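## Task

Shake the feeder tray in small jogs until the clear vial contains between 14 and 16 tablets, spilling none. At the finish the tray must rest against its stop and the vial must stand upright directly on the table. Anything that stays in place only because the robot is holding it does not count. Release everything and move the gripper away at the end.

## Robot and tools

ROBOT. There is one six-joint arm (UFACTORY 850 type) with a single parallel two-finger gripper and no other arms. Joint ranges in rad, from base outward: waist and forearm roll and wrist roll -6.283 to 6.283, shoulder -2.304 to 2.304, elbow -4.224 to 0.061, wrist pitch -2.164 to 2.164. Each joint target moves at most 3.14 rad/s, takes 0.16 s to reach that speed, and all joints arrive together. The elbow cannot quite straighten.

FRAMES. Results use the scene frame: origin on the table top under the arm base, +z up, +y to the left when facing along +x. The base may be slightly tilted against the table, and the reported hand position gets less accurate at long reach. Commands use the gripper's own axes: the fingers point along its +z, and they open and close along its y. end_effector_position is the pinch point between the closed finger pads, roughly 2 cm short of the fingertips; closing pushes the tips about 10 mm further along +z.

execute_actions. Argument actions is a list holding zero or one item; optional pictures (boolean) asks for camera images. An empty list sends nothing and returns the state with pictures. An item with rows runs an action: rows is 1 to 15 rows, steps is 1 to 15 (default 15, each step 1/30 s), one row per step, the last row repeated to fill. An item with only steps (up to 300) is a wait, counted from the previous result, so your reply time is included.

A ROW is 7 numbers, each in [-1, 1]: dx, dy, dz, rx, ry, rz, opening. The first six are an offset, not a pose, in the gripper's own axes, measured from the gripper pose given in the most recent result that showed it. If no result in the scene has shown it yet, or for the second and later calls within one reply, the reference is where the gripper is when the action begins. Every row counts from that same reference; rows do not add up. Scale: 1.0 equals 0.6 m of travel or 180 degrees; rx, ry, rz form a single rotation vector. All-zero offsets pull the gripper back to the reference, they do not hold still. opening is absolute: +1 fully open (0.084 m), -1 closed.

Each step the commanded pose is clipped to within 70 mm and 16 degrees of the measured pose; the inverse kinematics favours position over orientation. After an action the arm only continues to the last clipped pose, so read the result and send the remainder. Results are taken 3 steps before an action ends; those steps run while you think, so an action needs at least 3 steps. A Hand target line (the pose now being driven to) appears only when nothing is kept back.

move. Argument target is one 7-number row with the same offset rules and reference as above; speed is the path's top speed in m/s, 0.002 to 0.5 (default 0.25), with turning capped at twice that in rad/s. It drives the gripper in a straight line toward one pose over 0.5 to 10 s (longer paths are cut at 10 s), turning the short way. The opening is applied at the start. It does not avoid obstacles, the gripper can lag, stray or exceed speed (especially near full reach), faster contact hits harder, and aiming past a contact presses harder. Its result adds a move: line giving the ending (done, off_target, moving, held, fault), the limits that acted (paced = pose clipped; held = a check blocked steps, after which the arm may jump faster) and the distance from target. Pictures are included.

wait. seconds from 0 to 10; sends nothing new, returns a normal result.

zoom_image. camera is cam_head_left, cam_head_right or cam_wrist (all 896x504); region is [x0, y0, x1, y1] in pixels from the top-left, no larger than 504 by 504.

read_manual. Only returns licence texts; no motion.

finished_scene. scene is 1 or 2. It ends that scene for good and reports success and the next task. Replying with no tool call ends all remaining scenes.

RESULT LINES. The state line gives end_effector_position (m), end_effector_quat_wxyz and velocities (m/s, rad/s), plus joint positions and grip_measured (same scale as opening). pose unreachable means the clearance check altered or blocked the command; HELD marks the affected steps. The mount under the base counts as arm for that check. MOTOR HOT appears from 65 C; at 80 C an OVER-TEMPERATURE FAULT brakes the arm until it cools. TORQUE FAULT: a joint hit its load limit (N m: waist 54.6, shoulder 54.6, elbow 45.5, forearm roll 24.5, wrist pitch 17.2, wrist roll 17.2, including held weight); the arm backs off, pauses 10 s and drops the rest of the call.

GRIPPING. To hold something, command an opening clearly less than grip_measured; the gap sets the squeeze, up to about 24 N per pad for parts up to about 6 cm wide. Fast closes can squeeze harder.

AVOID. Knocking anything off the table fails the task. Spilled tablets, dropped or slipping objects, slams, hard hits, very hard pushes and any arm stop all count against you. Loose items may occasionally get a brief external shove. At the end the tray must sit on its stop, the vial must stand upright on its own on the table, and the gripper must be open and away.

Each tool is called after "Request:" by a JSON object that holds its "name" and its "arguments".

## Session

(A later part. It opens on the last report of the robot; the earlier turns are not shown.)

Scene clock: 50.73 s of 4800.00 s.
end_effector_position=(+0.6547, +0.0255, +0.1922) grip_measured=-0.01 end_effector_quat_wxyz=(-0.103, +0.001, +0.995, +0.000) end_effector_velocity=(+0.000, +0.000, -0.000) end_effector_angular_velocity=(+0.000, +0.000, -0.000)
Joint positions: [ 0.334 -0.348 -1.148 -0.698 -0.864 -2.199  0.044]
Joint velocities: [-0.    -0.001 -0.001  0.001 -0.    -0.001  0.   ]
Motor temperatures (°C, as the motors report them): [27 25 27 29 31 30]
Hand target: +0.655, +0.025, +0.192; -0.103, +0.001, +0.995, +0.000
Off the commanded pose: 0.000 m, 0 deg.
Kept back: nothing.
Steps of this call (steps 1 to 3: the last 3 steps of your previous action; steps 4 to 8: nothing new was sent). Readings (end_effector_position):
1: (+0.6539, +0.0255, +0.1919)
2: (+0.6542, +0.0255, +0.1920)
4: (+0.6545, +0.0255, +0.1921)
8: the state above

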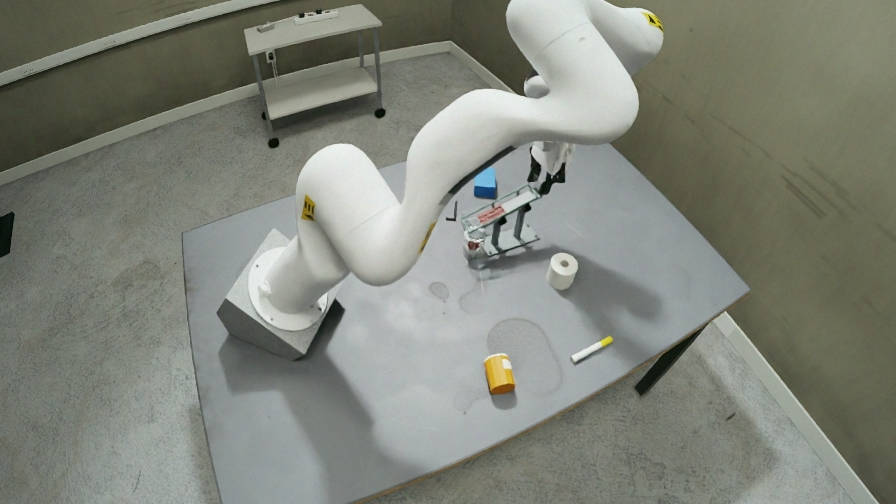

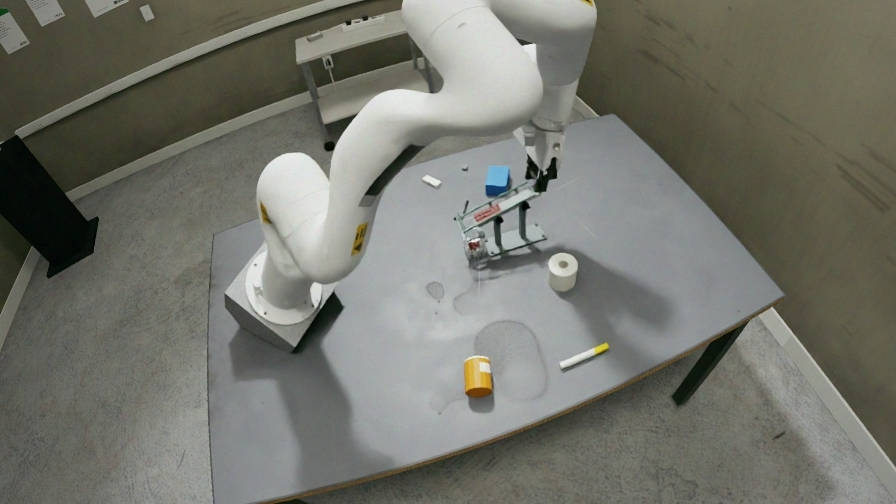

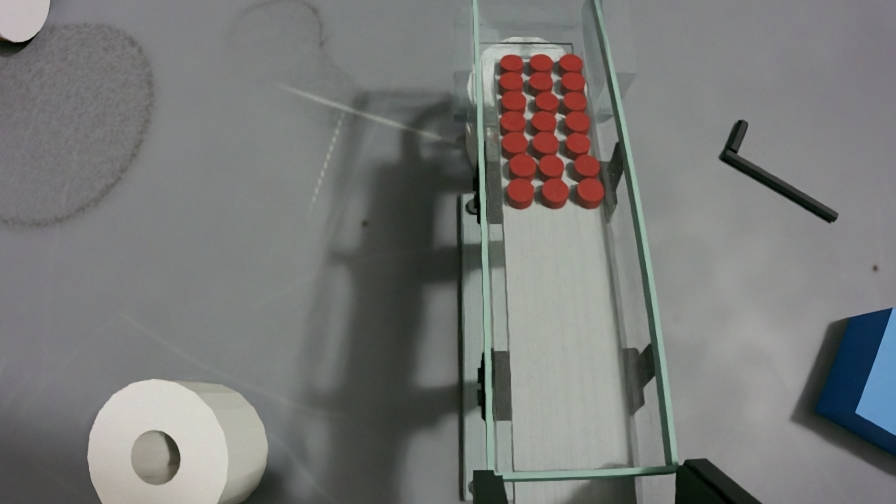

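Request:
{"name": "execute_actions", "arguments": {"actions": [{"rows": [[-0.0003,0,-0.0002,0,0,0,-0.2],[-0.0006,0,-0.0003,0,0,0,-0.1],[-0.0006,0,-0.0003,0,0,0,0.0],[-0.0006,0,-0.0003,0,0,0,0.08],[-0.0006,0,-0.0003,0,0,0,0.16],[-0.0006,0,-0.0003,0,0,0,0.25],[-0.0006,0,-0.0003,0,0,0,0.35],[-0.0006,0,-0.0003,0,0,0,0.45],[0.0,0,-0.004,0,0,0,0.5],[0.001,0,-0.01,0,0,0,0.5],[0.002,0,-0.018,0,0,0,0.5],[0.004,0,-0.028,0,0,0,0.5],[0.006,0,-0.04,0,0,0,0.5],[0.008,0,-0.052,0,0,0,0.5],[0.01,0,-0.064,0,0,0,0.5]], "steps": 15}]}}

Request:
{"name": "move", "arguments": {"target": [0.12, 0.0, -0.16, 0, -0.0667, 0, 1.0], "speed": 0.25}}

Scene clock: 51.50 s of 4800.00 s.
end_effector_position=(+0.6551, +0.0256, +0.1960) grip_measured=+0.47 end_effector_quat_wxyz=(-0.103, +0.001, +0.995, +0.000) end_effector_velocity=(+0.004, -0.001, +0.082) end_effector_angular_velocity=(-0.003, +0.001, +0.001)
Joint positions: [ 0.338 -0.344 -1.15  -0.693 -0.871 -2.203  0.064]
Joint velocities: [ 0.082  0.108 -0.022  0.087 -0.141 -0.049  0.016]
Motor temperatures (°C, as the motors report them): [27 25 27 29 31 30]
Steps of this call (steps 1 to 11: nothing new was sent; steps 12 to 23: the first 12 steps of this action). Readings (end_effector_position):
12: (+0.6548, +0.0255, +0.1922)
13: (+0.6548, +0.0255, +0.1922)
15: (+0.6549, +0.0255, +0.1922)
19: (+0.6551, +0.0258, +0.1921)
23: the state above

Scene clock: 52.97 s of 4800.00 s.
end_effector_position=(+0.6061, +0.0259, +0.3388) grip_measured=+1.00 end_effector_quat_wxyz=(+0.001, +0.001, +1.000, +0.001) end_effector_velocity=(-0.000, -0.000, +0.002) end_effector_angular_velocity=(+0.002, -0.003, -0.001)
Joint positions: [ 0.591 -0.014 -0.941 -0.8   -0.985 -1.992  0.084]
Joint velocities: [ 0.003  0.004  0.001 -0.    -0.002  0.002 -0.   ]
Motor temperatures (°C, as the motors report them): [27 25 27 29 31 30]
Hand target: +0.606, +0.026, +0.339; +0.002, +0.001, +1.000, +0.001
Off your previous action's commanded pose: 0.022 m, 0 deg at its last step (step 3 of this call).
Off the commanded pose: 0.001 m, 0 deg.
Kept back: nothing.
move: done

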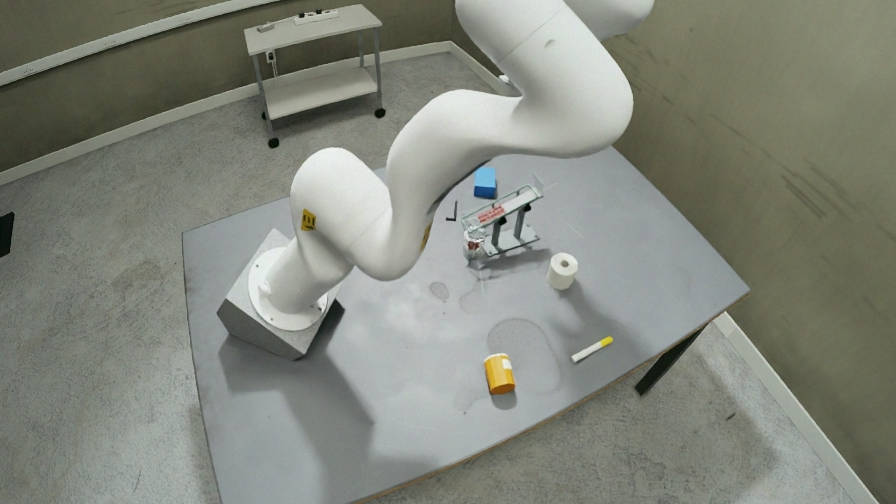

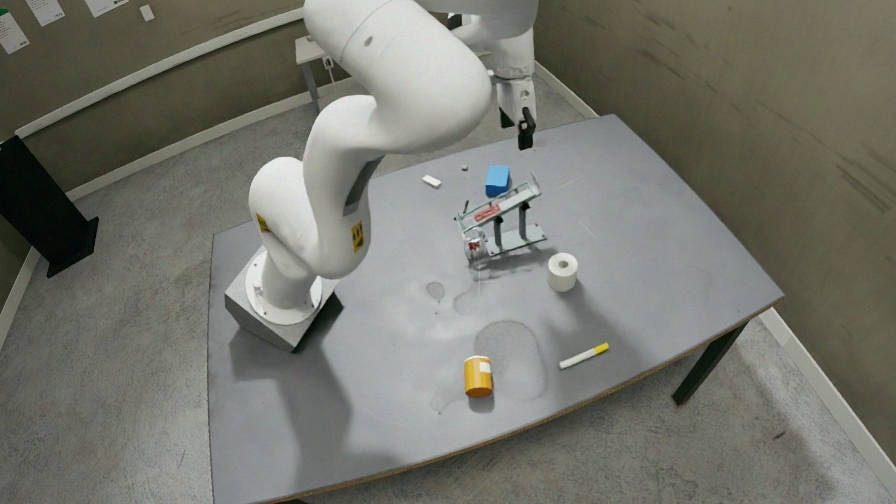

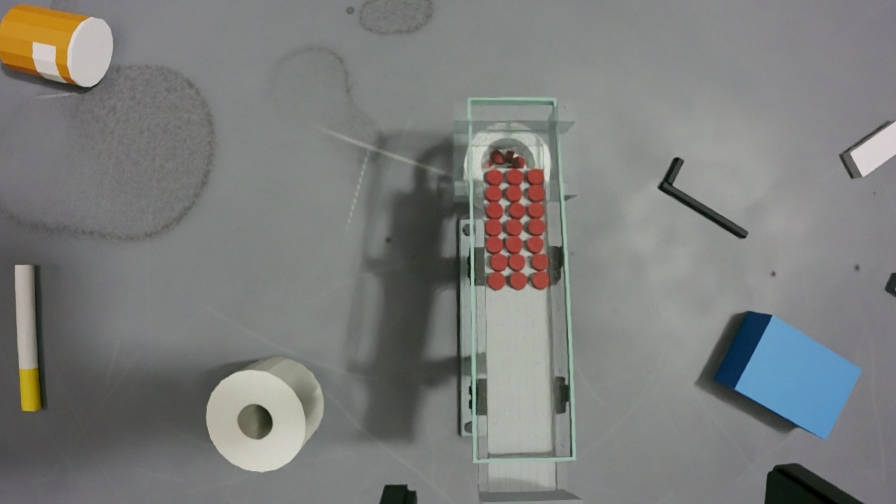

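Request:
{"name": "zoom_image", "arguments": {"camera": "cam_wrist", "region": [420, 80, 640, 300]}}

Request:
{"name": "zoom_image", "arguments": {"camera": "cam_head_left", "region": [430, 150, 590, 290]}}

Request:
{"name": "zoom_image", "arguments": {"camera": "cam_head_right", "region": [440, 200, 520, 280]}}

Region (420, 80, 640, 300) of cam_wrist's 896x504 image, scaled by 2.291, with more detail than that image has.

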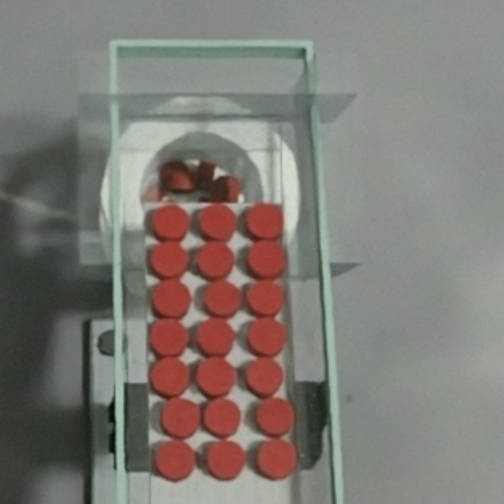

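Region (430, 150, 590, 290) of cam_head_left's 896x504 image, scaled by 3.150, with more detail than that image has; it fills the top 441 rows of this view, and the rest is white.

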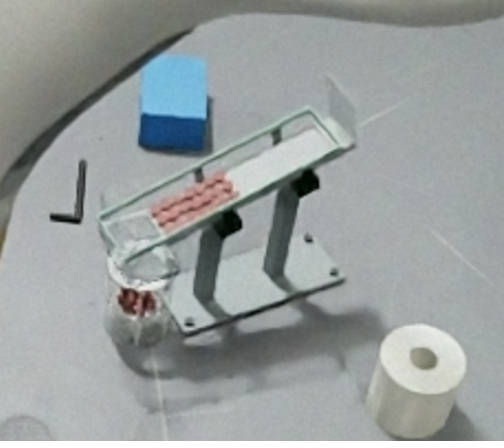

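Region (440, 200, 520, 280) of cam_head_right's 896x504 image, scaled by 6.300, with more detail than that image has.

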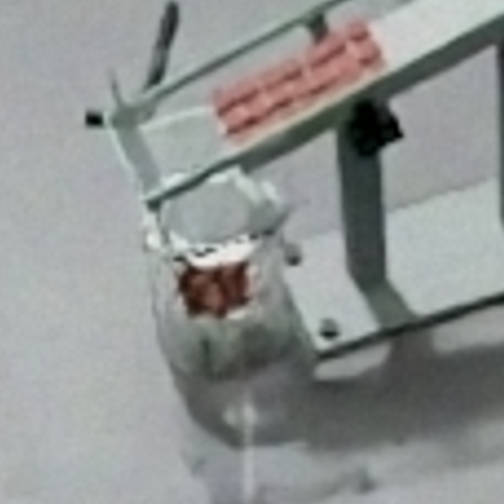

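Request:
{"name": "finished_scene", "arguments": {"scene": 1}}

The scene is finished: the task was done.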